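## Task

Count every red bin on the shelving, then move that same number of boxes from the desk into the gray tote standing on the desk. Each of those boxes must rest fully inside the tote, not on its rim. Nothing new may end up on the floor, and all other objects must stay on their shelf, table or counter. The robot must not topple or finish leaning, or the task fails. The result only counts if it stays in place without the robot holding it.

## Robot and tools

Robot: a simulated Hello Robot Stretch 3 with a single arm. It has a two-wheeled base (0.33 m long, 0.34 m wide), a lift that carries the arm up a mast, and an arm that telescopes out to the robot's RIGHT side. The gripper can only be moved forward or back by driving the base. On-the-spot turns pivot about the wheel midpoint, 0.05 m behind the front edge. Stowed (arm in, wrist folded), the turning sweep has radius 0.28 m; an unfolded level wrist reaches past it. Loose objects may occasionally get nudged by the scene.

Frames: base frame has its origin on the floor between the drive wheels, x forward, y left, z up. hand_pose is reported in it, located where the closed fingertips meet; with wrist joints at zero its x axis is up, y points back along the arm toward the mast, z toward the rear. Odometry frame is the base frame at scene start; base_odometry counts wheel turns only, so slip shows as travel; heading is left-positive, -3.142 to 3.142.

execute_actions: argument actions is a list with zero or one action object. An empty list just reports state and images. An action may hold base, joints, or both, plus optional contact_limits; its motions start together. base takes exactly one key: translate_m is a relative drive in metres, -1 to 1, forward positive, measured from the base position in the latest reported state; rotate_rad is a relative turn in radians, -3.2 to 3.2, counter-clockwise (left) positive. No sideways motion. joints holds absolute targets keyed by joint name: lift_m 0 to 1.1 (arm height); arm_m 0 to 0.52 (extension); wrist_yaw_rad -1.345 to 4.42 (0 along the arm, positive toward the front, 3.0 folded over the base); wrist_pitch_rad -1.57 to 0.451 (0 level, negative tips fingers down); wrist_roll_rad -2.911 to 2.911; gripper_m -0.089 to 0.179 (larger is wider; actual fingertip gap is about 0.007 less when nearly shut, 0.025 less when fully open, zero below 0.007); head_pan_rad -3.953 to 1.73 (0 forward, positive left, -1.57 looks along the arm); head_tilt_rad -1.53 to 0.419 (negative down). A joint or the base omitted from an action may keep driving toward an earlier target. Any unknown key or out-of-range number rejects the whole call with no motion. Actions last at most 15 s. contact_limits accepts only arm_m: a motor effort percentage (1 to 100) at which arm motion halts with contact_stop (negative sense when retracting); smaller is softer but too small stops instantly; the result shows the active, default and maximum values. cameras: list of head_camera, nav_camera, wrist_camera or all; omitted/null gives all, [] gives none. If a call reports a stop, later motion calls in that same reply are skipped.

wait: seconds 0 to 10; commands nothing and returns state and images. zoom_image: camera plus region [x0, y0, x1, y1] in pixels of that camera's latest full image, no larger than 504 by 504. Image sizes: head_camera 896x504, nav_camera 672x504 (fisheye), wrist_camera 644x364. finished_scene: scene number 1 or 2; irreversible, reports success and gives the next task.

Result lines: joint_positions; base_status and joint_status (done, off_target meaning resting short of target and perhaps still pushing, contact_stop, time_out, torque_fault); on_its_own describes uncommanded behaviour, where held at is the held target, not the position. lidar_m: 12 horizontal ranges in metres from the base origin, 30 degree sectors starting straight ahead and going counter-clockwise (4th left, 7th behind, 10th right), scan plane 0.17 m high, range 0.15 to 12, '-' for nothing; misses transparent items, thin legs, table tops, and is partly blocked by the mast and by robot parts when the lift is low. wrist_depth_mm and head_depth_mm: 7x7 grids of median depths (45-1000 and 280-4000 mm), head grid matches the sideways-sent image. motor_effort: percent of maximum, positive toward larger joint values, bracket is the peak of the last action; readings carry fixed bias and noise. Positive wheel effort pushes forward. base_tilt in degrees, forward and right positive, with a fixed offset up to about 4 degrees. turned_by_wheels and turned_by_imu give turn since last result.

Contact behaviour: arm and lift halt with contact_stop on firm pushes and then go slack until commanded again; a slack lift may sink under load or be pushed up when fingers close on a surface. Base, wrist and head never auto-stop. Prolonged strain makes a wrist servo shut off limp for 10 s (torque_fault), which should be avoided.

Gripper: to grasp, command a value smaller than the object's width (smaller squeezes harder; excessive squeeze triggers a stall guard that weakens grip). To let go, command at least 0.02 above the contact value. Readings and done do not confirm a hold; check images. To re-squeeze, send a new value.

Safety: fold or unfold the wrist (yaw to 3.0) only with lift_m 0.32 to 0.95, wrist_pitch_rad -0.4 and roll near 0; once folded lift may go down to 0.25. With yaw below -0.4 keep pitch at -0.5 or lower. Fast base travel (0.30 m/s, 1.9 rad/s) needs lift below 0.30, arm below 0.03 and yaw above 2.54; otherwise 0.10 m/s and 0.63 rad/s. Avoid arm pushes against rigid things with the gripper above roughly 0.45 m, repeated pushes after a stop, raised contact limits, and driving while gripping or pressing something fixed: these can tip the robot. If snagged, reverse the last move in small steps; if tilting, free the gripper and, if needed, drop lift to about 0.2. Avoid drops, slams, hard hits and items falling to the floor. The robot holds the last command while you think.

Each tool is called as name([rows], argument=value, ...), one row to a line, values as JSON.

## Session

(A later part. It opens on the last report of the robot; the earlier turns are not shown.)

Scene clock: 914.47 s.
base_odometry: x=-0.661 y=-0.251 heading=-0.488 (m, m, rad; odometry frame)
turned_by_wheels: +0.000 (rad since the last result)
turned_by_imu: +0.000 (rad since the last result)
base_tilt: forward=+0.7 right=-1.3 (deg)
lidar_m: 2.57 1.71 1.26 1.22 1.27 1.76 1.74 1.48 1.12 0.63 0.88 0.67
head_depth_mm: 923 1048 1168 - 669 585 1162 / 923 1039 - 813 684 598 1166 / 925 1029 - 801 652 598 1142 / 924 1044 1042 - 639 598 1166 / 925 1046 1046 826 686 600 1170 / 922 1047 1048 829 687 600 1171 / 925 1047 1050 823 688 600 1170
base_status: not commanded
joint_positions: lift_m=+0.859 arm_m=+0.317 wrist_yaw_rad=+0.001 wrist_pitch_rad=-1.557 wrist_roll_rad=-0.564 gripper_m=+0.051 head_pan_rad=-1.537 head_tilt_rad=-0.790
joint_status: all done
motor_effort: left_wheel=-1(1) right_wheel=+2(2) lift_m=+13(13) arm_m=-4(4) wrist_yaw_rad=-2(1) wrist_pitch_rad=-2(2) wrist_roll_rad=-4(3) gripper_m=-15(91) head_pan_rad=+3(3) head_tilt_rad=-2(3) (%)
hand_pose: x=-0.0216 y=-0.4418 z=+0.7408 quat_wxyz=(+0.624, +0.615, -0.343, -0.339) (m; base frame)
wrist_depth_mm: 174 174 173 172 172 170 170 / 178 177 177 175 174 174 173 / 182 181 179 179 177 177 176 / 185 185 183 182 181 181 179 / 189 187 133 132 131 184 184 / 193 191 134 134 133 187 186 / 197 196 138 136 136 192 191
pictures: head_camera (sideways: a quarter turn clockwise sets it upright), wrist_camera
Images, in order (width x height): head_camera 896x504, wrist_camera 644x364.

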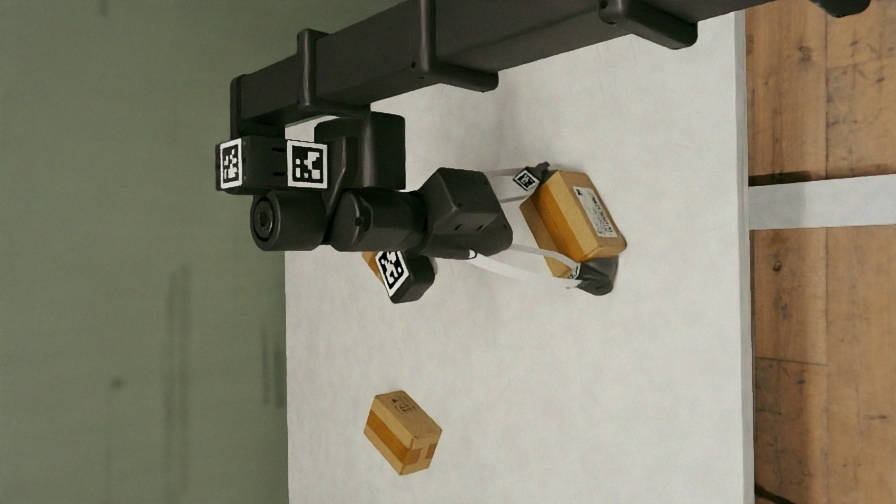

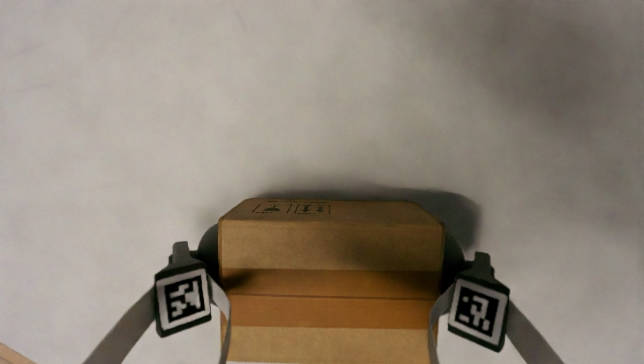

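zoom_image(camera="head_camera", region=[330, 360, 474, 504])

execute_actions([
  {"base": {"translate_m": 0.837}, "joints": {"lift_m": 1.0, "arm_m": 0.385, "wrist_roll_rad": 1.477}},
], cameras=["head_camera", "wrist_camera"])

Region (330, 360, 474, 504) of head_camera's 896x504 image, scaled by 3.500, with more detail than that image has.

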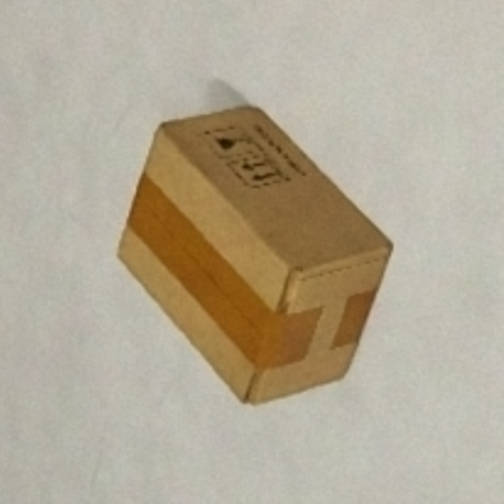

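Scene clock: 930.63 s.
base_odometry: x=+0.078 y=-0.643 heading=-0.488 (m, m, rad; odometry frame)
turned_by_wheels: +0.000 (rad since the last result)
turned_by_imu: -0.003 (rad since the last result)
base_tilt: forward=+0.8 right=-1.3 (deg)
lidar_m: 1.73 1.80 1.25 1.21 1.25 1.74 2.57 1.09 0.56 0.49 0.69 1.57
head_depth_mm: - 1080 1039 822 683 596 1148 / - 1054 1038 828 668 598 1164 / - - 1044 708 639 599 1164 / 931 - 1008 738 638 599 1166 / 932 1056 1044 724 636 599 1164 / 935 1058 1046 715 626 587 1167 / 934 1059 1044 805 656 587 1153
base_status: done
joint_positions: lift_m=+0.999 arm_m=+0.385 wrist_yaw_rad=+0.001 wrist_pitch_rad=-1.557 wrist_roll_rad=+1.471 gripper_m=+0.051 head_pan_rad=-1.537 head_tilt_rad=-0.790
joint_status: all done
motor_effort: left_wheel=-1(4) right_wheel=+2(7) lift_m=+40(42) arm_m=+4(5) wrist_yaw_rad=-2(0) wrist_pitch_rad=-2(2) wrist_roll_rad=+4(4) gripper_m=-17(15) head_pan_rad=+3(4) head_tilt_rad=-3(4) (%)
hand_pose: x=-0.0216 y=-0.5087 z=+0.8815 quat_wxyz=(+0.036, +0.035, -0.711, -0.702) (m; base frame)
wrist_depth_mm: 316 311 309 306 305 301 302 / 318 317 313 310 310 309 984 / 327 322 226 299 234 309 998 / 334 327 256 319 299 313 - / 339 339 133 132 131 325 - / 344 342 134 134 133 331 - / 353 348 138 136 136 339 -
pictures: head_camera (sideways: a quarter turn clockwise sets it upright), wrist_camera
Images, in order (width x height): head_camera 896x504, wrist_camera 644x364.

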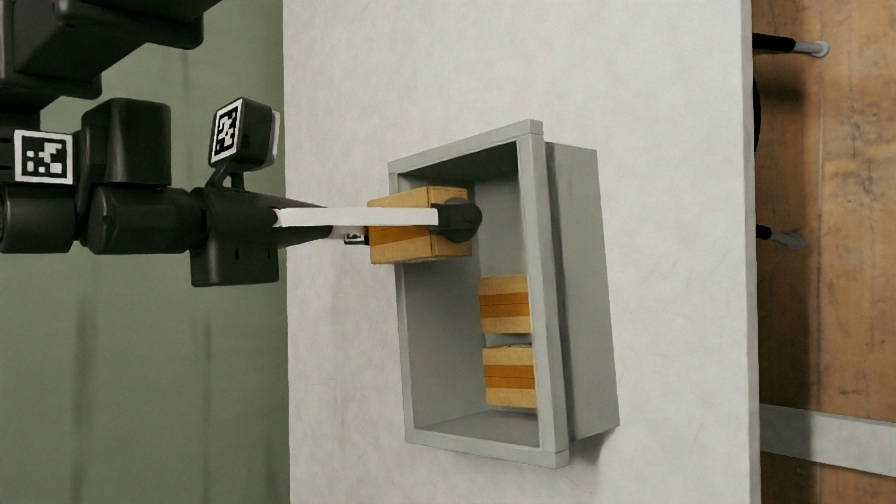

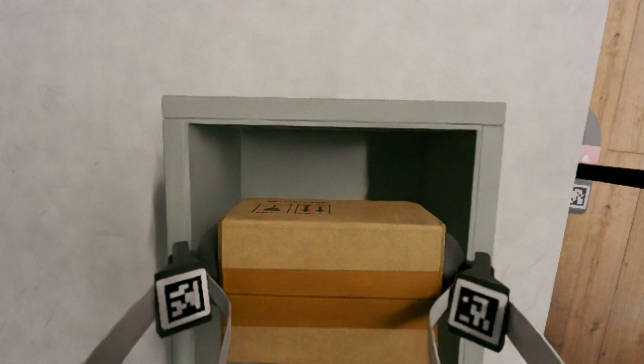

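execute_actions([
  {"joints": {"lift_m": 0.861}},
], cameras=["head_camera", "wrist_camera"])

execute_actions([
  {"joints": {"gripper_m": 0.116}},
], cameras=["wrist_camera"])

execute_actions([
  {"joints": {"lift_m": 0.995}},
], cameras=["wrist_camera"])

Scene clock: 943.20 s.
base_odometry: x=+0.078 y=-0.643 heading=-0.488 (m, m, rad; odometry frame)
turned_by_wheels: +0.000 (rad since the last result)
turned_by_imu: -0.001 (rad since the last result)
base_tilt: forward=+0.7 right=-1.4 (deg)
lidar_m: 1.73 1.81 1.25 1.21 1.26 1.74 2.57 1.09 0.56 0.49 0.69 1.56
head_depth_mm: 931 1052 1079 - 669 584 1144 / 930 1025 - 799 668 597 1162 / 933 1019 - 721 638 597 1167 / 931 1036 1081 731 640 600 1167 / 930 1054 1043 725 635 599 1170 / 932 1058 1049 717 625 587 1169 / 936 1062 1047 804 656 589 1158
base_status: not commanded
joint_positions: lift_m=+0.862 arm_m=+0.385 wrist_yaw_rad=+0.001 wrist_pitch_rad=-1.557 wrist_roll_rad=+1.471 gripper_m=+0.051 head_pan_rad=-1.537 head_tilt_rad=-0.790
joint_status: all done
motor_effort: left_wheel=-1(1) right_wheel=+2(2) lift_m=+14(36) arm_m=+3(3) wrist_yaw_rad=-1(0) wrist_pitch_rad=-2(2) wrist_roll_rad=+4(4) gripper_m=-16(16) head_pan_rad=+3(3) head_tilt_rad=-4(4) (%)
hand_pose: x=-0.0216 y=-0.5087 z=+0.7438 quat_wxyz=(+0.036, +0.035, -0.711, -0.702) (m; base frame)
wrist_depth_mm: - 61 61 61 60 60 59 / - 62 62 61 61 61 60 / 111 139 180 178 177 142 97 / 111 150 184 180 180 163 107 / 112 150 133 132 131 162 106 / 113 142 134 134 133 140 105 / 113 164 138 137 136 159 105
pictures: head_camera (sideways: a quarter turn clockwise sets it upright), wrist_camera
Images, in order (width x height): head_camera 896x504, wrist_camera 644x364.

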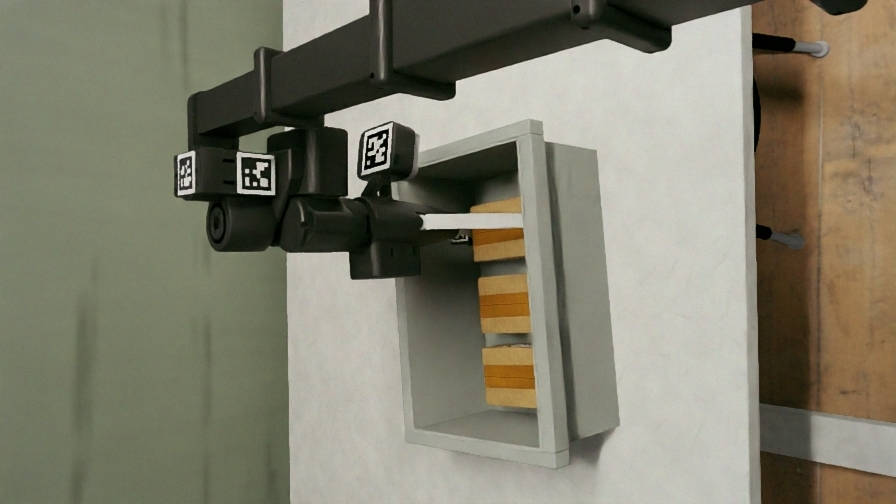

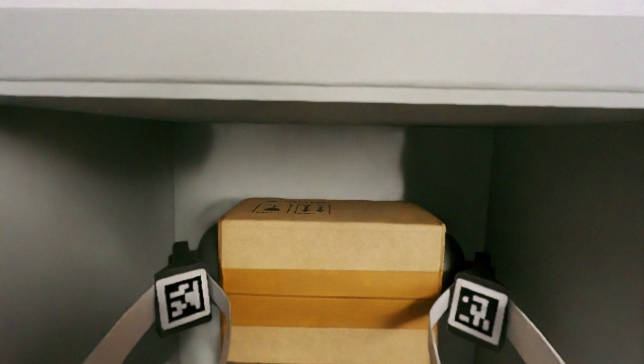

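Scene clock: 944.33 s.
base_odometry: x=+0.078 y=-0.643 heading=-0.488 (m, m, rad; odometry frame)
turned_by_wheels: +0.000 (rad since the last result)
turned_by_imu: +0.000 (rad since the last result)
base_tilt: forward=+0.6 right=-1.3 (deg)
lidar_m: 1.73 1.80 1.25 1.21 1.26 1.74 2.57 1.09 0.56 0.49 0.69 1.56
head_depth_mm: 936 1060 1074 - 668 584 1146 / 930 1026 - 800 669 598 1165 / 931 1013 - 720 639 597 1170 / 930 1040 1080 730 640 598 1170 / 932 1057 1043 725 636 599 1165 / 934 1059 1047 714 625 588 1167 / 932 1057 1045 808 655 587 1155
base_status: not commanded
joint_positions: lift_m=+0.862 arm_m=+0.385 wrist_yaw_rad=+0.001 wrist_pitch_rad=-1.557 wrist_roll_rad=+1.471 gripper_m=+0.116 head_pan_rad=-1.537 head_tilt_rad=-0.790
joint_status: all done
motor_effort: left_wheel=-1(1) right_wheel=+2(2) lift_m=+13(13) arm_m=+3(3) wrist_yaw_rad=-1(1) wrist_pitch_rad=-2(2) wrist_roll_rad=+4(4) gripper_m=+0(77) head_pan_rad=+3(3) head_tilt_rad=-3(3) (%)
hand_pose: x=-0.0216 y=-0.5087 z=+0.7438 quat_wxyz=(+0.036, +0.035, -0.711, -0.702) (m; base frame)
wrist_depth_mm: - 62 61 61 60 60 59 / - 62 62 62 61 61 60 / 111 139 180 179 177 142 97 / 112 150 183 181 180 163 107 / 112 151 136 135 135 161 106 / 113 133 138 137 136 140 105 / 113 159 169 140 139 172 105
pictures: wrist_camera
Images, in order (width x height): wrist_camera 644x364.

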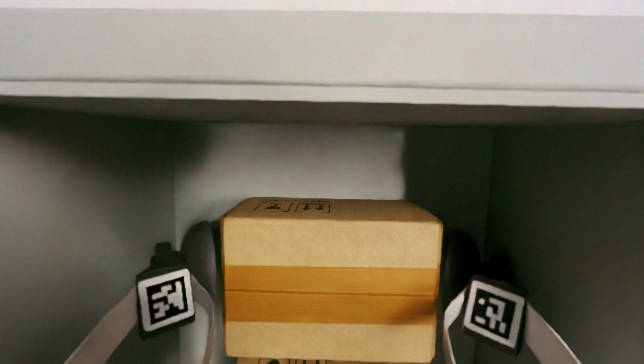

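Scene clock: 946.40 s.
base_odometry: x=+0.078 y=-0.643 heading=-0.488 (m, m, rad; odometry frame)
turned_by_wheels: +0.000 (rad since the last result)
turned_by_imu: -0.001 (rad since the last result)
base_tilt: forward=+0.6 right=-1.3 (deg)
lidar_m: 1.74 1.81 1.25 1.21 1.26 1.74 2.57 1.08 0.56 0.49 0.69 1.56
head_depth_mm: - 1094 1038 824 685 597 1144 / - 1058 1022 826 669 598 1166 / - - 1038 713 638 599 1169 / 934 1038 1008 729 640 599 1168 / 930 1060 1045 724 636 600 1168 / 935 1059 1049 714 624 587 1170 / 937 1057 1045 808 657 589 1160
base_status: not commanded
joint_positions: lift_m=+0.994 arm_m=+0.385 wrist_yaw_rad=+0.001 wrist_pitch_rad=-1.557 wrist_roll_rad=+1.471 gripper_m=+0.116 head_pan_rad=-1.537 head_tilt_rad=-0.790
joint_status: all done
motor_effort: left_wheel=-1(1) right_wheel=+2(2) lift_m=+39(40) arm_m=+2(3) wrist_yaw_rad=-1(1) wrist_pitch_rad=-2(2) wrist_roll_rad=+4(4) gripper_m=+0(0) head_pan_rad=+3(3) head_tilt_rad=-4(4) (%)
hand_pose: x=-0.0216 y=-0.5087 z=+0.8765 quat_wxyz=(+0.036, +0.035, -0.711, -0.702) (m; base frame)
wrist_depth_mm: 308 306 304 300 299 299 298 / 313 312 309 308 304 304 304 / 319 319 226 301 234 208 - / 328 324 288 268 297 310 - / 334 332 323 272 306 318 - / 342 338 328 277 313 325 - / 349 346 300 282 289 331 -
pictures: wrist_camera
Images, in order (width x height): wrist_camera 644x364.

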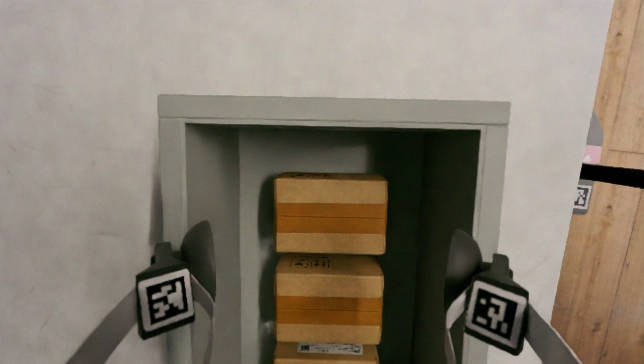

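execute_actions([
  {"base": {"rotate_rad": 0.133}},
], cameras=[])

execute_actions([
  {"base": {"translate_m": -0.486}, "joints": {"arm_m": 0.499, "wrist_roll_rad": 0.81, "gripper_m": 0.14, "head_tilt_rad": -0.7}},
])

Scene clock: 1001.30 s.
base_odometry: x=+0.078 y=-0.643 heading=-0.355 (m, m, rad; odometry frame)
turned_by_wheels: +0.133 (rad since the last result)
turned_by_imu: +0.130 (rad since the last result)
base_tilt: forward=+0.7 right=-1.3 (deg)
lidar_m: 1.73 1.89 1.22 1.20 1.32 2.04 2.57 1.09 0.56 0.49 0.69 1.74
head_depth_mm: - 1060 1035 824 670 585 1120 / - 1045 1021 721 637 585 1160 / - - 1040 722 639 587 1163 / 948 1048 1006 726 639 599 1163 / 956 1088 1043 716 639 601 1173 / 969 1098 1043 807 655 613 1148 / 977 1119 1087 830 689 611 1171
base_status: done
joint_positions: lift_m=+0.994 arm_m=+0.385 wrist_yaw_rad=+0.001 wrist_pitch_rad=-1.557 wrist_roll_rad=+1.471 gripper_m=+0.116 head_pan_rad=-1.537 head_tilt_rad=-0.790
joint_status: not commanded
motor_effort: left_wheel=-1(7) right_wheel=+2(8) lift_m=+39(39) arm_m=+3(3) wrist_yaw_rad=-1(1) wrist_pitch_rad=-2(2) wrist_roll_rad=+4(4) gripper_m=+0(0) head_pan_rad=+4(4) head_tilt_rad=-3(3) (%)
hand_pose: x=-0.0216 y=-0.5087 z=+0.8765 quat_wxyz=(+0.036, +0.035, -0.711, -0.702) (m; base frame)
wrist_depth_mm: 308 307 210 234 207 184 295 / 316 311 225 302 304 205 303 / 320 317 243 262 275 212 310 / 326 325 266 269 295 215 317 / 333 330 322 272 294 316 - / 341 335 330 277 305 326 - / 351 344 291 282 295 337 -
pictures: none
No camera images: the call's "cameras" was empty. Leave "cameras" out to get every camera's image.

Scene clock: 1007.10 s.
base_odometry: x=-0.377 y=-0.474 heading=-0.355 (m, m, rad; odometry frame)
turned_by_wheels: +0.000 (rad since the last result)
turned_by_imu: -0.002 (rad since the last result)
base_tilt: forward=+0.7 right=-1.3 (deg)
lidar_m: 2.22 1.59 1.29 1.28 1.40 2.10 2.17 0.71 0.69 0.41 0.62 0.97
head_depth_mm: 819 - 1046 916 736 616 530 / 815 956 1062 921 736 617 530 / 823 - 1070 887 740 617 529 / 853 967 1100 919 740 617 532 / 874 982 1089 920 741 618 531 / 884 992 1108 924 741 619 531 / 900 1010 1120 928 740 620 543
base_status: done
joint_positions: lift_m=+0.994 arm_m=+0.499 wrist_yaw_rad=+0.001 wrist_pitch_rad=-1.557 wrist_roll_rad=+0.816 gripper_m=+0.140 head_pan_rad=-1.537 head_tilt_rad=-0.705
joint_status: all done
motor_effort: left_wheel=-2(6) right_wheel=+3(3) lift_m=+39(39) arm_m=+3(3) wrist_yaw_rad=-1(1) wrist_pitch_rad=-2(2) wrist_roll_rad=-3(4) gripper_m=+0(77) head_pan_rad=+3(3) head_tilt_rad=+2(8) (%)
hand_pose: x=-0.0217 y=-0.6228 z=+0.8765 quat_wxyz=(+0.263, +0.259, -0.661, -0.653) (m; base frame)
wrist_depth_mm: 307 307 304 302 301 251 297 / 314 312 310 308 305 256 302 / 321 316 313 313 312 309 306 / 324 325 320 270 315 313 313 / 334 329 328 274 322 321 320 / 340 - 335 332 331 - 325 / 347 346 343 340 335 334 332
pictures: head_camera (sideways: a quarter turn clockwise sets it upright), nav_camera (sideways: a quarter turn counterclockwise sets it upright), wrist_camera
Images, in order (width x height): head_camera 896x504, nav_camera 672x504, wrist_camera 644x364.

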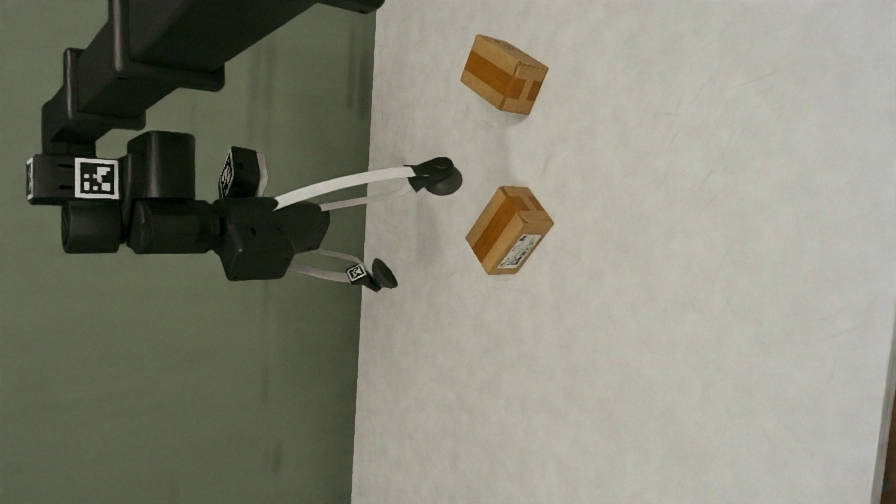

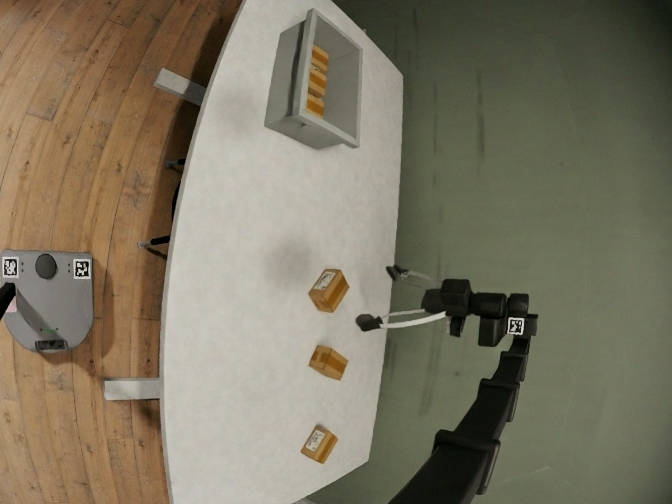

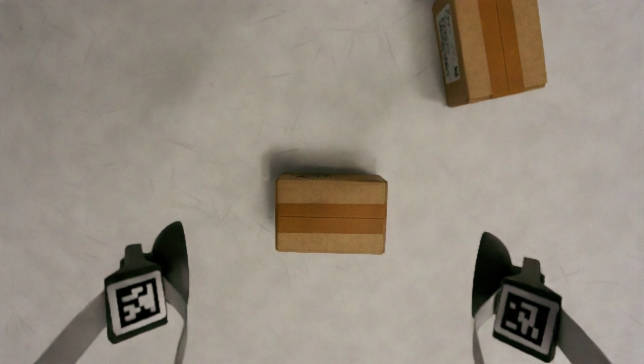

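execute_actions([
  {"joints": {"lift_m": 0.858, "gripper_m": 0.125, "arm_m": 0.497}},
], cameras=["wrist_camera"])

execute_actions([
  {"joints": {"gripper_m": 0.05}},
], cameras=["wrist_camera"])

execute_actions([
  {"base": {"translate_m": 0.535}, "joints": {"lift_m": 1.0, "arm_m": 0.382, "wrist_roll_rad": 1.607, "head_tilt_rad": -0.8}},
], cameras=["head_camera", "wrist_camera"])

Scene clock: 1027.20 s.
base_odometry: x=-0.377 y=-0.474 heading=-0.355 (m, m, rad; odometry frame)
turned_by_wheels: +0.000 (rad since the last result)
turned_by_imu: -0.001 (rad since the last result)
base_tilt: forward=+0.8 right=-1.1 (deg)
lidar_m: 2.21 1.60 1.29 1.27 1.40 2.10 2.16 0.71 0.69 0.42 0.62 0.97
head_depth_mm: 833 923 1033 - - 603 529 / 844 933 - 888 738 617 529 / 852 933 - 920 740 618 530 / 862 958 1079 876 737 618 531 / 876 978 1092 920 741 618 532 / 888 995 1108 925 741 619 532 / 900 1009 1125 925 744 621 542
base_status: not commanded
joint_positions: lift_m=+0.859 arm_m=+0.497 wrist_yaw_rad=+0.001 wrist_pitch_rad=-1.557 wrist_roll_rad=+0.816 gripper_m=+0.125 head_pan_rad=-1.537 head_tilt_rad=-0.705
joint_status: all done
motor_effort: left_wheel=-1(2) right_wheel=+3(3) lift_m=+13(35) arm_m=-3(8) wrist_yaw_rad=-1(0) wrist_pitch_rad=-2(2) wrist_roll_rad=-3(3) gripper_m=+0(60) head_pan_rad=+3(3) head_tilt_rad=+2(2) (%)
hand_pose: x=-0.0217 y=-0.6215 z=+0.7408 quat_wxyz=(+0.263, +0.259, -0.661, -0.653) (m; base frame)
wrist_depth_mm: 175 174 173 171 171 169 129 / 179 178 176 176 173 172 172 / 182 180 179 179 177 176 175 / 186 184 182 181 181 180 179 / 189 189 136 134 135 183 182 / 193 193 138 137 136 - 186 / 197 197 168 140 139 192 188
pictures: wrist_camera
Images, in order (width x height): wrist_camera 644x364.

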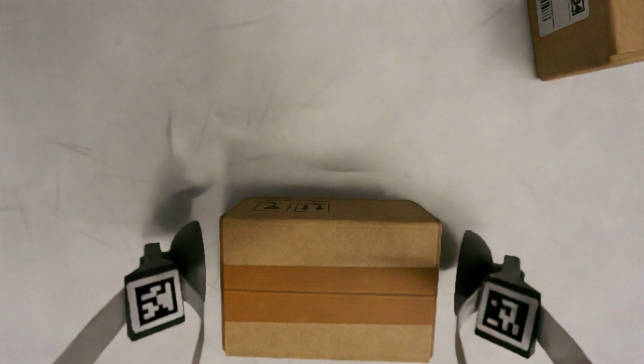

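Scene clock: 1028.43 s.
base_odometry: x=-0.377 y=-0.474 heading=-0.355 (m, m, rad; odometry frame)
turned_by_wheels: +0.000 (rad since the last result)
turned_by_imu: +0.000 (rad since the last result)
base_tilt: forward=+0.7 right=-1.3 (deg)
lidar_m: 2.21 1.60 1.29 1.28 1.39 2.10 2.16 0.71 0.69 0.41 0.62 0.97
head_depth_mm: 833 924 1038 - - 601 530 / 842 929 - 886 737 616 529 / 852 932 - 920 737 617 530 / 862 960 1080 860 739 617 530 / 875 982 1092 923 740 618 531 / 886 992 1112 923 744 619 531 / 899 1007 1123 925 742 620 543
base_status: not commanded
joint_positions: lift_m=+0.859 arm_m=+0.497 wrist_yaw_rad=+0.001 wrist_pitch_rad=-1.557 wrist_roll_rad=+0.816 gripper_m=+0.051 head_pan_rad=-1.537 head_tilt_rad=-0.705
joint_status: all done
motor_effort: left_wheel=-2(1) right_wheel=+3(3) lift_m=+13(13) arm_m=-4(3) wrist_yaw_rad=-1(0) wrist_pitch_rad=-2(2) wrist_roll_rad=-3(3) gripper_m=-15(90) head_pan_rad=+3(3) head_tilt_rad=+2(2) (%)
hand_pose: x=-0.0217 y=-0.6215 z=+0.7408 quat_wxyz=(+0.263, +0.259, -0.661, -0.653) (m; base frame)
wrist_depth_mm: 175 174 173 172 171 169 129 / 179 177 177 175 174 173 172 / 182 181 180 178 177 176 174 / 186 184 183 181 180 179 179 / 189 188 132 131 130 183 182 / 194 192 134 134 133 186 185 / 198 196 138 136 135 192 189
pictures: wrist_camera
Images, in order (width x height): wrist_camera 644x364.

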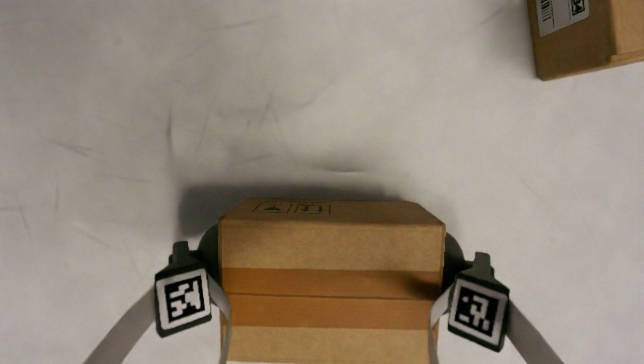

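Scene clock: 1034.73 s.
base_odometry: x=+0.124 y=-0.660 heading=-0.355 (m, m, rad; odometry frame)
turned_by_wheels: +0.000 (rad since the last result)
turned_by_imu: -0.002 (rad since the last result)
base_tilt: forward=+0.8 right=-1.2 (deg)
lidar_m: 1.68 1.84 1.21 1.20 1.31 2.02 2.62 0.59 0.51 0.69 0.68 1.70
head_depth_mm: - 1055 1040 720 638 585 1144 / 944 1051 1024 726 638 585 1164 / - 1058 1003 709 639 598 1163 / 951 - 1006 708 638 598 1169 / 961 1091 1042 756 653 612 1168 / 971 1114 1049 831 689 612 1147 / 989 1126 1257 831 688 626 1167
base_status: done
joint_positions: lift_m=+0.999 arm_m=+0.382 wrist_yaw_rad=+0.001 wrist_pitch_rad=-1.557 wrist_roll_rad=+1.601 gripper_m=+0.051 head_pan_rad=-1.537 head_tilt_rad=-0.790
joint_status: all done
motor_effort: left_wheel=-2(3) right_wheel=+3(9) lift_m=+40(41) arm_m=-3(2) wrist_yaw_rad=+0(1) wrist_pitch_rad=-2(2) wrist_roll_rad=+4(5) gripper_m=-16(16) head_pan_rad=+3(3) head_tilt_rad=-4(7) (%)
hand_pose: x=-0.0216 y=-0.5064 z=+0.8815 quat_wxyz=(-0.010, -0.011, -0.712, -0.702) (m; base frame)
wrist_depth_mm: 311 310 277 259 300 215 988 / 320 318 281 261 265 213 995 / 324 325 285 269 301 309 992 / 332 329 258 271 271 315 - / 343 338 132 131 130 323 - / 344 343 134 133 133 332 - / 353 352 138 137 135 340 -
pictures: head_camera (sideways: a quarter turn clockwise sets it upright), wrist_camera
Images, in order (width x height): head_camera 896x504, wrist_camera 644x364.

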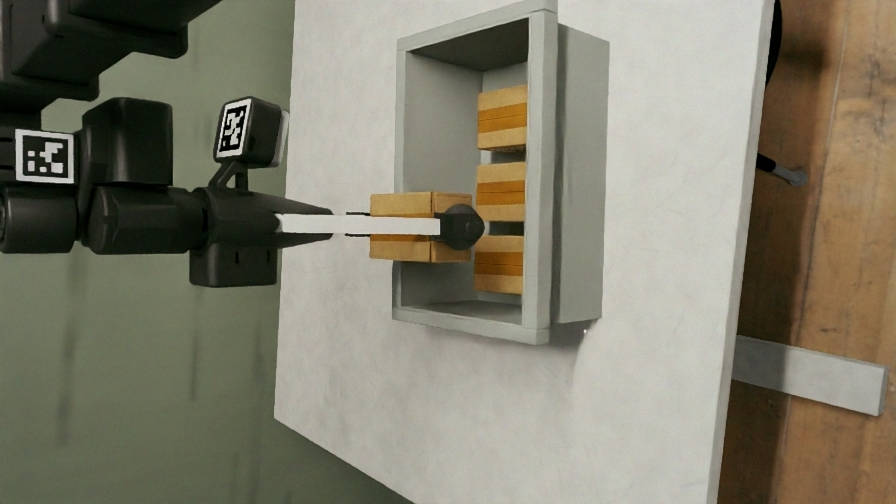

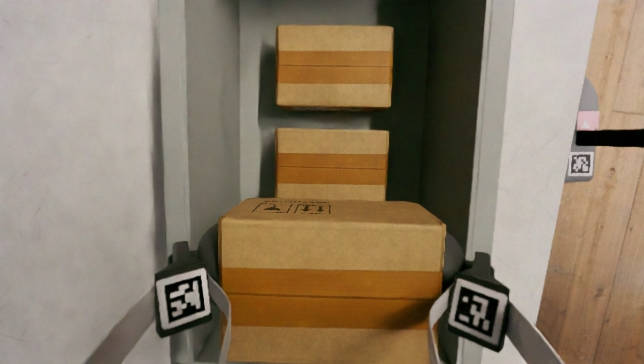

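execute_actions([
  {"joints": {"lift_m": 0.911}},
], cameras=["head_camera", "wrist_camera"])

execute_actions([
  {"joints": {"gripper_m": 0.116}},
], cameras=["wrist_camera"])

execute_actions([
  {"joints": {"lift_m": 0.995}},
], cameras=["wrist_camera"])

Scene clock: 1048.53 s.
base_odometry: x=+0.124 y=-0.660 heading=-0.355 (m, m, rad; odometry frame)
turned_by_wheels: +0.000 (rad since the last result)
turned_by_imu: -0.001 (rad since the last result)
base_tilt: forward=+0.7 right=-1.2 (deg)
lidar_m: 1.68 1.83 1.21 1.20 1.31 2.02 2.61 0.59 0.50 0.68 0.68 1.70
head_depth_mm: 912 993 - 691 638 584 1146 / 921 - 1039 727 639 585 1167 / 932 - 1040 728 639 597 1167 / 946 1071 - 715 641 600 1173 / 959 1092 1046 757 654 612 1167 / 970 1107 1048 831 687 614 1146 / 987 1125 1257 832 689 627 1170
base_status: not commanded
joint_positions: lift_m=+0.912 arm_m=+0.382 wrist_yaw_rad=+0.001 wrist_pitch_rad=-1.557 wrist_roll_rad=+1.601 gripper_m=+0.051 head_pan_rad=-1.537 head_tilt_rad=-0.790
joint_status: all done
motor_effort: left_wheel=-2(2) right_wheel=+3(2) lift_m=+14(35) arm_m=-3(3) wrist_yaw_rad=-2(2) wrist_pitch_rad=-2(2) wrist_roll_rad=+4(4) gripper_m=-17(16) head_pan_rad=+4(3) head_tilt_rad=-3(3) (%)
hand_pose: x=-0.0216 y=-0.5064 z=+0.7938 quat_wxyz=(-0.010, -0.011, -0.712, -0.702) (m; base frame)
wrist_depth_mm: 111 147 220 172 172 166 107 / 113 149 223 175 205 165 108 / 117 149 228 180 226 163 111 / 118 151 230 181 183 162 112 / 119 152 133 131 131 160 116 / 122 143 134 133 133 139 117 / 125 166 138 136 136 157 122
pictures: head_camera (sideways: a quarter turn clockwise sets it upright), wrist_camera
Images, in order (width x height): head_camera 896x504, wrist_camera 644x364.

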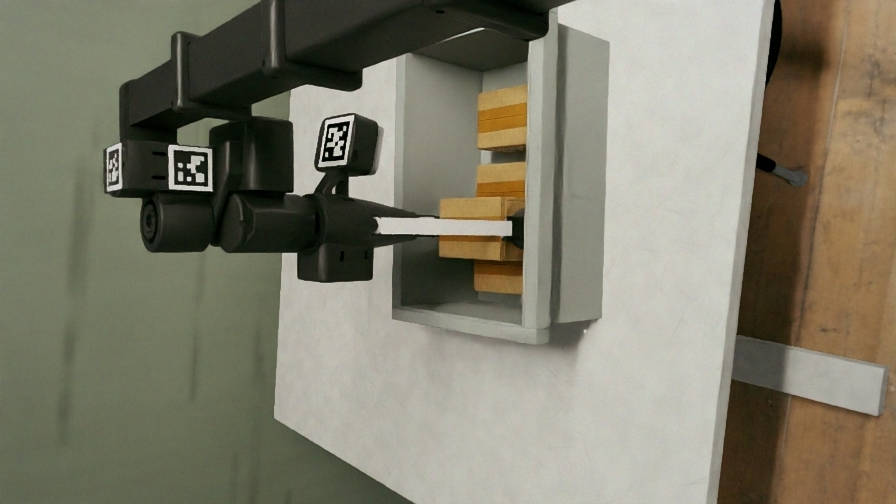

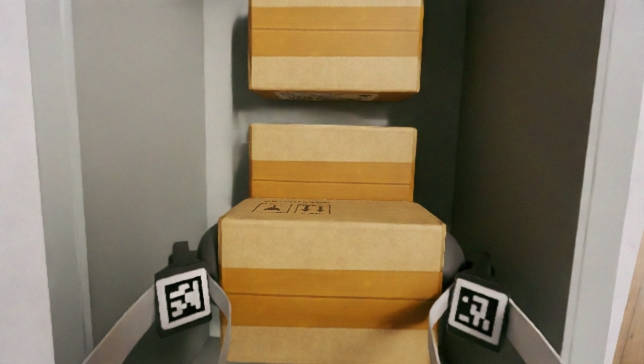

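Scene clock: 1049.67 s.
base_odometry: x=+0.124 y=-0.660 heading=-0.355 (m, m, rad; odometry frame)
turned_by_wheels: +0.000 (rad since the last result)
turned_by_imu: +0.000 (rad since the last result)
base_tilt: forward=+0.7 right=-1.3 (deg)
lidar_m: 1.69 1.84 1.22 1.20 1.31 2.02 2.63 0.59 0.51 0.68 0.68 1.70
head_depth_mm: 910 1002 - 690 636 586 1141 / 921 - 1037 724 638 585 1166 / 931 - 1040 727 639 598 1169 / 947 1070 - 713 638 598 1167 / 964 1095 1044 757 655 612 1176 / 977 1111 1043 830 687 612 1152 / 988 1125 1263 831 689 627 1166
base_status: not commanded
joint_positions: lift_m=+0.912 arm_m=+0.382 wrist_yaw_rad=+0.001 wrist_pitch_rad=-1.557 wrist_roll_rad=+1.601 gripper_m=+0.116 head_pan_rad=-1.537 head_tilt_rad=-0.790
joint_status: all done
motor_effort: left_wheel=-2(2) right_wheel=+3(3) lift_m=+13(14) arm_m=-3(3) wrist_yaw_rad=-2(1) wrist_pitch_rad=-2(2) wrist_roll_rad=+4(4) gripper_m=+2(77) head_pan_rad=+3(3) head_tilt_rad=-3(4) (%)
hand_pose: x=-0.0216 y=-0.5065 z=+0.7937 quat_wxyz=(-0.010, -0.011, -0.712, -0.702) (m; base frame)
wrist_depth_mm: 111 147 220 172 173 166 107 / 113 149 224 175 205 165 108 / 116 150 228 180 225 164 111 / 118 150 228 181 184 162 113 / 120 151 136 134 134 160 117 / 123 134 138 137 136 139 117 / 126 160 196 140 139 170 122
pictures: wrist_camera
Images, in order (width x height): wrist_camera 644x364.

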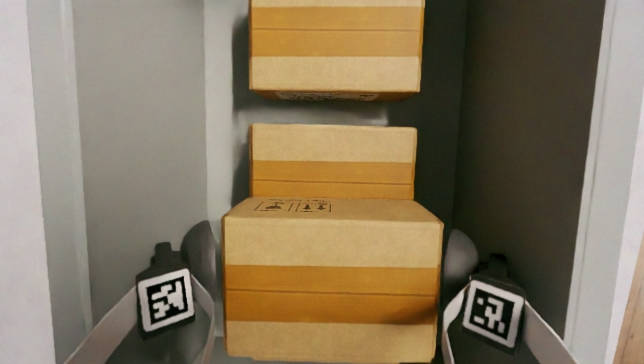

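Scene clock: 1051.27 s.
base_odometry: x=+0.124 y=-0.660 heading=-0.355 (m, m, rad; odometry frame)
turned_by_wheels: +0.000 (rad since the last result)
turned_by_imu: +0.000 (rad since the last result)
base_tilt: forward=+0.7 right=-1.2 (deg)
lidar_m: 1.68 1.84 1.21 1.20 1.32 2.03 2.62 0.59 0.51 0.69 0.68 1.70
head_depth_mm: - 1067 1035 720 637 585 1142 / - 1050 1003 724 638 587 1165 / - - 1004 727 640 599 1167 / 949 - 1005 714 635 599 1165 / 962 1092 1042 758 654 613 1168 / 974 1109 1047 830 687 614 1145 / 988 1129 1256 832 689 627 1174
base_status: not commanded
joint_positions: lift_m=+0.994 arm_m=+0.382 wrist_yaw_rad=+0.001 wrist_pitch_rad=-1.556 wrist_roll_rad=+1.601 gripper_m=+0.116 head_pan_rad=-1.537 head_tilt_rad=-0.790
joint_status: all done
motor_effort: left_wheel=-2(2) right_wheel=+3(2) lift_m=+39(40) arm_m=-4(4) wrist_yaw_rad=+0(2) wrist_pitch_rad=-2(2) wrist_roll_rad=+4(4) gripper_m=+0(1) head_pan_rad=+4(3) head_tilt_rad=-4(4) (%)
hand_pose: x=-0.0216 y=-0.5066 z=+0.8765 quat_wxyz=(-0.010, -0.011, -0.712, -0.702) (m; base frame)
wrist_depth_mm: 307 303 276 255 295 215 300 / 315 309 280 257 267 214 989 / 322 316 285 263 301 212 653 / 329 325 288 246 262 313 - / 332 329 292 220 258 319 - / 342 339 298 277 288 328 - / 347 348 237 253 250 336 -
pictures: wrist_camera
Images, in order (width x height): wrist_camera 644x364.

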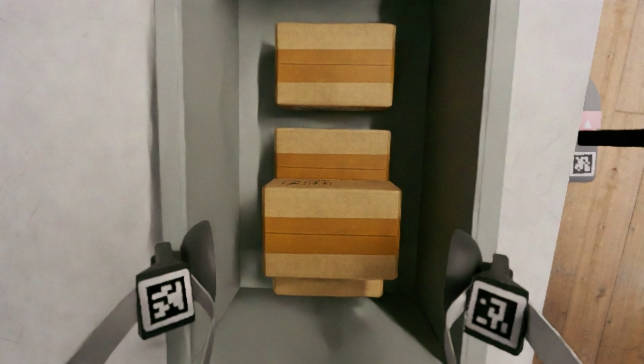

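execute_actions(actions=[])

Scene clock: 1079.80 s.
base_odometry: x=+0.124 y=-0.660 heading=-0.355 (m, m, rad; odometry frame)
turned_by_wheels: +0.000 (rad since the last result)
turned_by_imu: -0.001 (rad since the last result)
base_tilt: forward=+0.7 right=-1.2 (deg)
lidar_m: 1.69 1.84 1.21 1.20 1.31 2.02 2.62 0.59 0.50 0.68 0.68 1.69
head_depth_mm: - 1067 1035 719 638 585 1144 / - 1053 1006 724 637 585 1170 / - - 1005 727 638 598 1164 / 954 - 1005 715 635 599 1164 / 963 1092 1045 758 656 612 1166 / 971 1111 1047 829 687 614 1145 / 984 1123 1256 832 690 626 1171
base_status: not commanded
joint_positions: lift_m=+0.994 arm_m=+0.382 wrist_yaw_rad=+0.001 wrist_pitch_rad=-1.556 wrist_roll_rad=+1.601 gripper_m=+0.116 head_pan_rad=-1.537 head_tilt_rad=-0.790
joint_status: all done
motor_effort: left_wheel=-2(2) right_wheel=+2(2) lift_m=+39(40) arm_m=-4(4) wrist_yaw_rad=-1(2) wrist_pitch_rad=-2(2) wrist_roll_rad=+4(4) gripper_m=+0(1) head_pan_rad=+3(3) head_tilt_rad=-3(4) (%)
hand_pose: x=-0.0216 y=-0.5066 z=+0.8765 quat_wxyz=(-0.010, -0.011, -0.712, -0.702) (m; base frame)
wrist_depth_mm: 310 307 276 254 296 216 300 / 316 313 281 256 268 213 974 / 320 317 285 265 301 211 655 / 328 323 288 245 262 314 - / 333 332 293 220 257 318 - / 342 338 297 277 289 326 - / 349 346 237 251 249 334 -
pictures: head_camera (sideways: a quarter turn clockwise sets it upright), nav_camera (sideways: a quarter turn counterclockwise sets it upright), wrist_camera
Images, in order (width x height): head_camera 896x504, nav_camera 672x504, wrist_camera 644x364.

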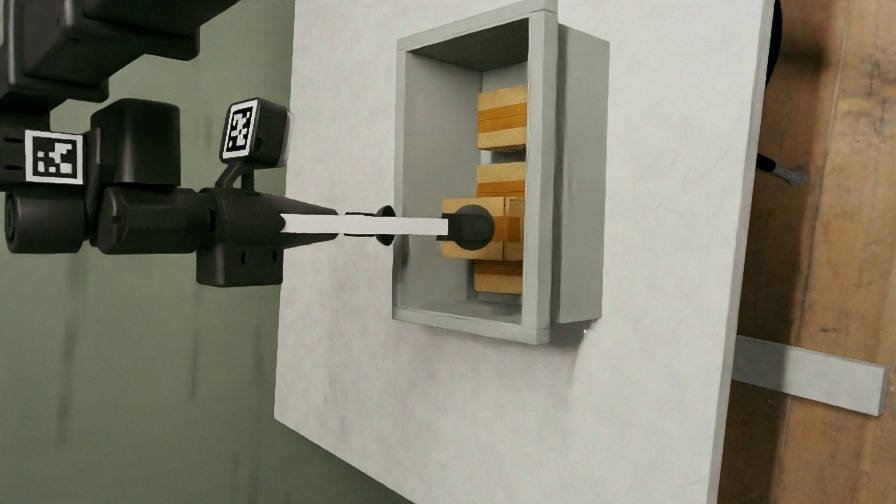

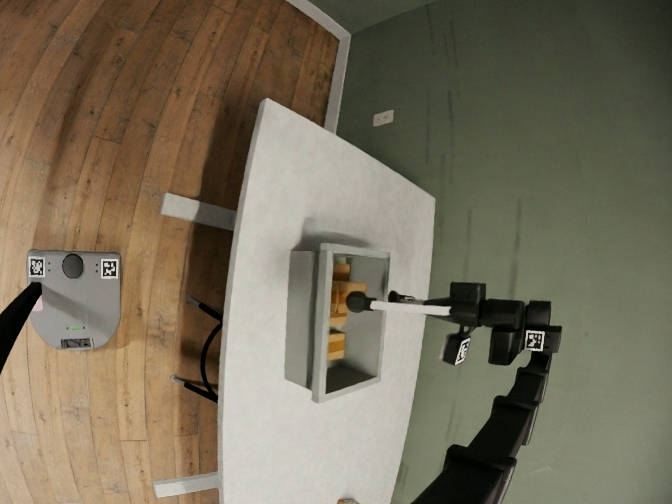

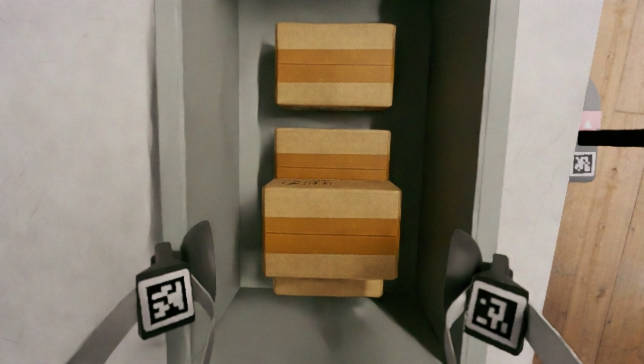

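execute_actions([
  {"base": {"translate_m": -0.715}, "joints": {"lift_m": 0.995, "arm_m": 0.4955, "wrist_roll_rad": 2.145, "gripper_m": 0.14}},
])

Scene clock: 1103.73 s.
base_odometry: x=-0.546 y=-0.411 heading=-0.355 (m, m, rad; odometry frame)
turned_by_wheels: +0.000 (rad since the last result)
turned_by_imu: -0.003 (rad since the last result)
base_tilt: forward=+0.7 right=-1.3 (deg)
lidar_m: 2.39 1.63 1.31 1.30 1.43 1.93 1.98 1.22 0.58 0.73 0.49 0.74
head_depth_mm: - 953 1001 776 682 584 509 / 860 939 1020 826 685 585 520 / - 920 1005 802 688 585 521 / 855 - 1042 778 685 586 530 / 870 988 1047 831 686 587 531 / 878 998 1046 828 690 587 542 / 890 1017 1050 833 687 588 542
base_status: done
joint_positions: lift_m=+0.994 arm_m=+0.495 wrist_yaw_rad=+0.001 wrist_pitch_rad=-1.556 wrist_roll_rad=+2.140 gripper_m=+0.140 head_pan_rad=-1.537 head_tilt_rad=-0.790
joint_status: all done
motor_effort: left_wheel=-2(6) right_wheel=+3(4) lift_m=+39(39) arm_m=+3(4) wrist_yaw_rad=-1(1) wrist_pitch_rad=-2(2) wrist_roll_rad=+4(5) gripper_m=+0(78) head_pan_rad=+3(3) head_tilt_rad=-4(4) (%)
hand_pose: x=-0.0214 y=-0.6194 z=+0.8765 quat_wxyz=(-0.199, -0.197, -0.683, -0.674) (m; base frame)
wrist_depth_mm: 308 305 302 300 300 296 293 / 314 313 311 306 305 302 300 / 320 318 316 313 312 309 305 / 328 325 323 271 318 315 313 / 335 332 328 273 325 321 320 / 342 - 335 334 330 - 326 / 348 349 341 339 337 335 330
pictures: head_camera (sideways: a quarter turn clockwise sets it upright), nav_camera (sideways: a quarter turn counterclockwise sets it upright), wrist_camera
Images, in order (width x height): head_camera 896x504, nav_camera 672x504, wrist_camera 644x364.

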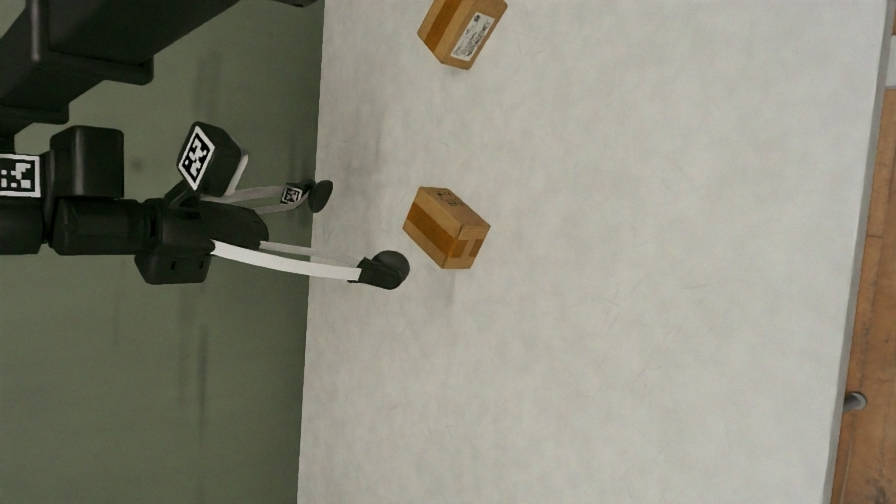

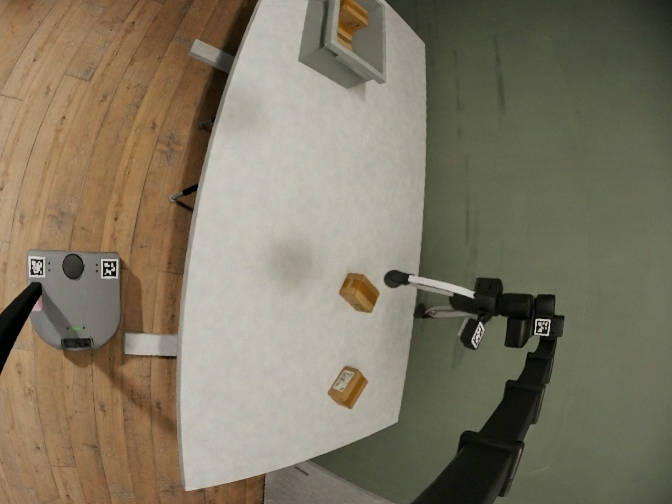

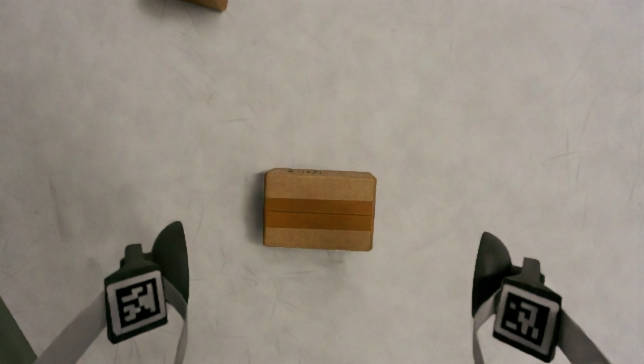

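execute_actions([
  {"joints": {"lift_m": 0.858, "arm_m": 0.504, "gripper_m": 0.128}},
], cameras=["wrist_camera"])

Scene clock: 1124.17 s.
base_odometry: x=-0.546 y=-0.411 heading=-0.355 (m, m, rad; odometry frame)
turned_by_wheels: +0.000 (rad since the last result)
turned_by_imu: -0.001 (rad since the last result)
base_tilt: forward=+0.6 right=-1.3 (deg)
lidar_m: 2.39 1.64 1.31 1.30 1.42 1.93 1.98 1.22 0.58 0.73 0.49 0.74
head_depth_mm: 822 926 1013 - - 579 511 / 832 905 1005 814 685 584 520 / 845 - 1044 803 687 586 521 / 855 952 1007 776 687 585 531 / 867 982 1044 828 687 587 530 / 877 997 1043 828 689 587 542 / 892 1016 1049 832 688 588 543
base_status: not commanded
joint_positions: lift_m=+0.859 arm_m=+0.504 wrist_yaw_rad=+0.001 wrist_pitch_rad=-1.556 wrist_roll_rad=+2.140 gripper_m=+0.128 head_pan_rad=-1.537 head_tilt_rad=-0.790
joint_status: all done
motor_effort: left_wheel=-2(2) right_wheel=+3(2) lift_m=+13(35) arm_m=+3(3) wrist_yaw_rad=-1(0) wrist_pitch_rad=-2(2) wrist_roll_rad=+4(4) gripper_m=+0(53) head_pan_rad=+3(3) head_tilt_rad=-3(3) (%)
hand_pose: x=-0.0214 y=-0.6279 z=+0.7408 quat_wxyz=(-0.199, -0.197, -0.683, -0.674) (m; base frame)
wrist_depth_mm: 175 175 173 171 170 169 168 / 178 177 176 175 173 172 170 / 182 181 180 179 177 175 174 / 185 185 182 180 179 178 176 / 190 189 136 134 134 183 182 / 194 193 138 137 137 - 185 / 198 198 195 140 142 192 188
pictures: wrist_camera
Images, in order (width x height): wrist_camera 644x364.

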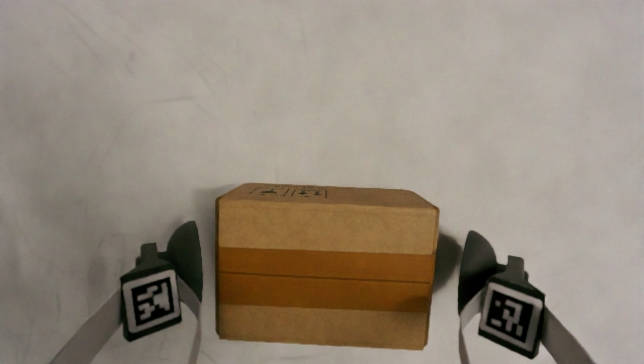

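execute_actions([
  {"joints": {"gripper_m": 0.05}},
], cameras=["wrist_camera"])

Scene clock: 1132.70 s.
base_odometry: x=-0.546 y=-0.411 heading=-0.355 (m, m, rad; odometry frame)
turned_by_wheels: +0.000 (rad since the last result)
turned_by_imu: -0.001 (rad since the last result)
base_tilt: forward=+0.8 right=-1.2 (deg)
lidar_m: 2.40 1.63 1.32 1.30 1.42 1.93 1.98 1.22 0.58 0.73 0.49 0.74
head_depth_mm: 822 927 1011 - - 579 510 / 834 903 1005 816 685 586 520 / 845 - 1047 801 686 586 520 / 855 956 1007 771 687 587 530 / 868 985 1044 827 686 588 533 / 879 997 1052 834 689 587 542 / 891 1019 1047 831 687 588 543
base_status: not commanded
joint_positions: lift_m=+0.859 arm_m=+0.504 wrist_yaw_rad=+0.001 wrist_pitch_rad=-1.556 wrist_roll_rad=+2.140 gripper_m=+0.051 head_pan_rad=-1.537 head_tilt_rad=-0.790
joint_status: all done
motor_effort: left_wheel=-2(2) right_wheel=+3(3) lift_m=+13(13) arm_m=+3(4) wrist_yaw_rad=-1(0) wrist_pitch_rad=-2(2) wrist_roll_rad=+4(4) gripper_m=-16(92) head_pan_rad=+3(3) head_tilt_rad=-4(3) (%)
hand_pose: x=-0.0214 y=-0.6279 z=+0.7408 quat_wxyz=(-0.199, -0.197, -0.683, -0.674) (m; base frame)
wrist_depth_mm: 175 174 173 171 170 169 167 / 178 177 176 175 173 172 171 / 182 181 179 178 177 176 174 / 185 185 182 181 179 179 178 / 190 188 133 130 130 182 181 / 194 192 134 133 133 185 184 / 199 196 196 136 135 191 189
pictures: wrist_camera
Images, in order (width x height): wrist_camera 644x364.

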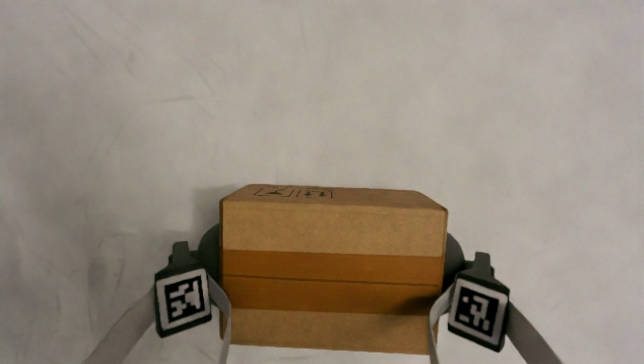

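execute_actions([
  {"base": {"translate_m": 0.643}, "joints": {"lift_m": 1.0, "arm_m": 0.381, "wrist_roll_rad": 1.607}},
], cameras=["wrist_camera", "head_camera"])

Scene clock: 1147.23 s.
base_odometry: x=+0.057 y=-0.635 heading=-0.356 (m, m, rad; odometry frame)
turned_by_wheels: +0.000 (rad since the last result)
turned_by_imu: -0.003 (rad since the last result)
base_tilt: forward=+0.7 right=-1.2 (deg)
lidar_m: 1.76 1.92 1.22 1.21 1.32 2.04 2.55 1.07 0.54 0.49 0.70 1.77
head_depth_mm: - 1044 1038 827 684 583 1122 / 929 1033 1020 739 639 585 1151 / - 1047 1004 708 638 586 1163 / 947 - 1007 690 640 599 1168 / 951 1082 1044 714 633 600 1168 / 966 1098 1045 746 641 613 1160 / 978 1115 1050 831 687 613 1171
base_status: done
joint_positions: lift_m=+0.999 arm_m=+0.381 wrist_yaw_rad=+0.001 wrist_pitch_rad=-1.556 wrist_roll_rad=+1.612 gripper_m=+0.051 head_pan_rad=-1.537 head_tilt_rad=-0.790
joint_status: all done
motor_effort: left_wheel=-2(3) right_wheel=+2(8) lift_m=+40(41) arm_m=-3(2) wrist_yaw_rad=-1(1) wrist_pitch_rad=-2(2) wrist_roll_rad=-3(6) gripper_m=-16(16) head_pan_rad=+3(3) head_tilt_rad=-3(2) (%)
hand_pose: x=-0.0216 y=-0.5056 z=+0.8815 quat_wxyz=(-0.014, -0.014, -0.712, -0.702) (m; base frame)
wrist_depth_mm: 313 310 194 193 192 300 303 / 320 316 246 292 270 218 978 / 324 324 279 268 307 217 313 / 333 329 249 267 268 315 - / 343 339 132 131 130 324 - / 347 341 135 133 132 332 - / 353 349 229 136 135 341 -
pictures: head_camera (sideways: a quarter turn clockwise sets it upright), wrist_camera
Images, in order (width x height): head_camera 896x504, wrist_camera 644x364.

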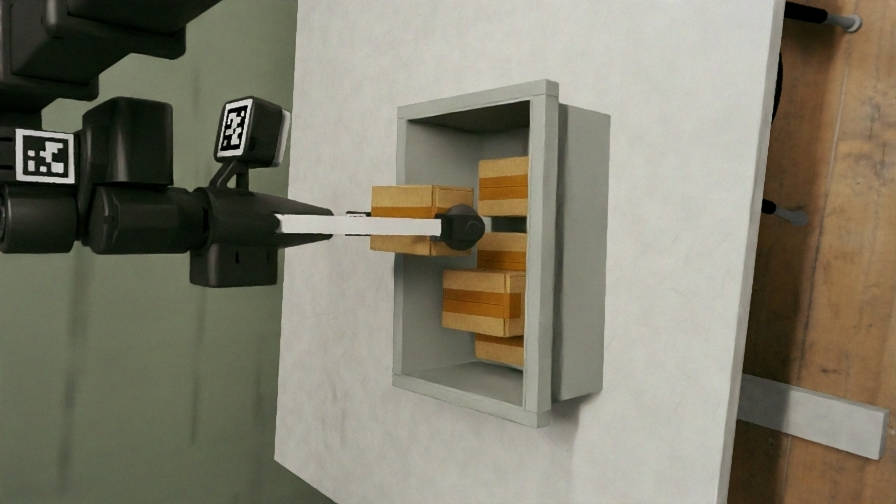

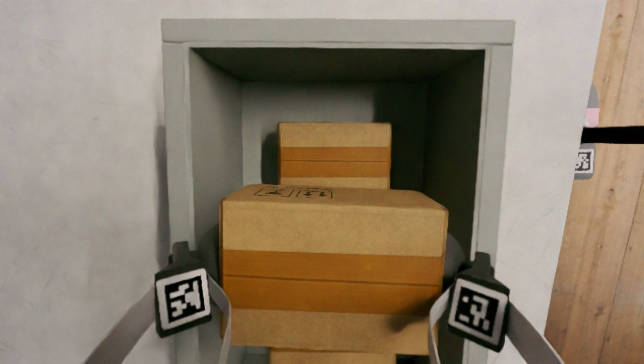

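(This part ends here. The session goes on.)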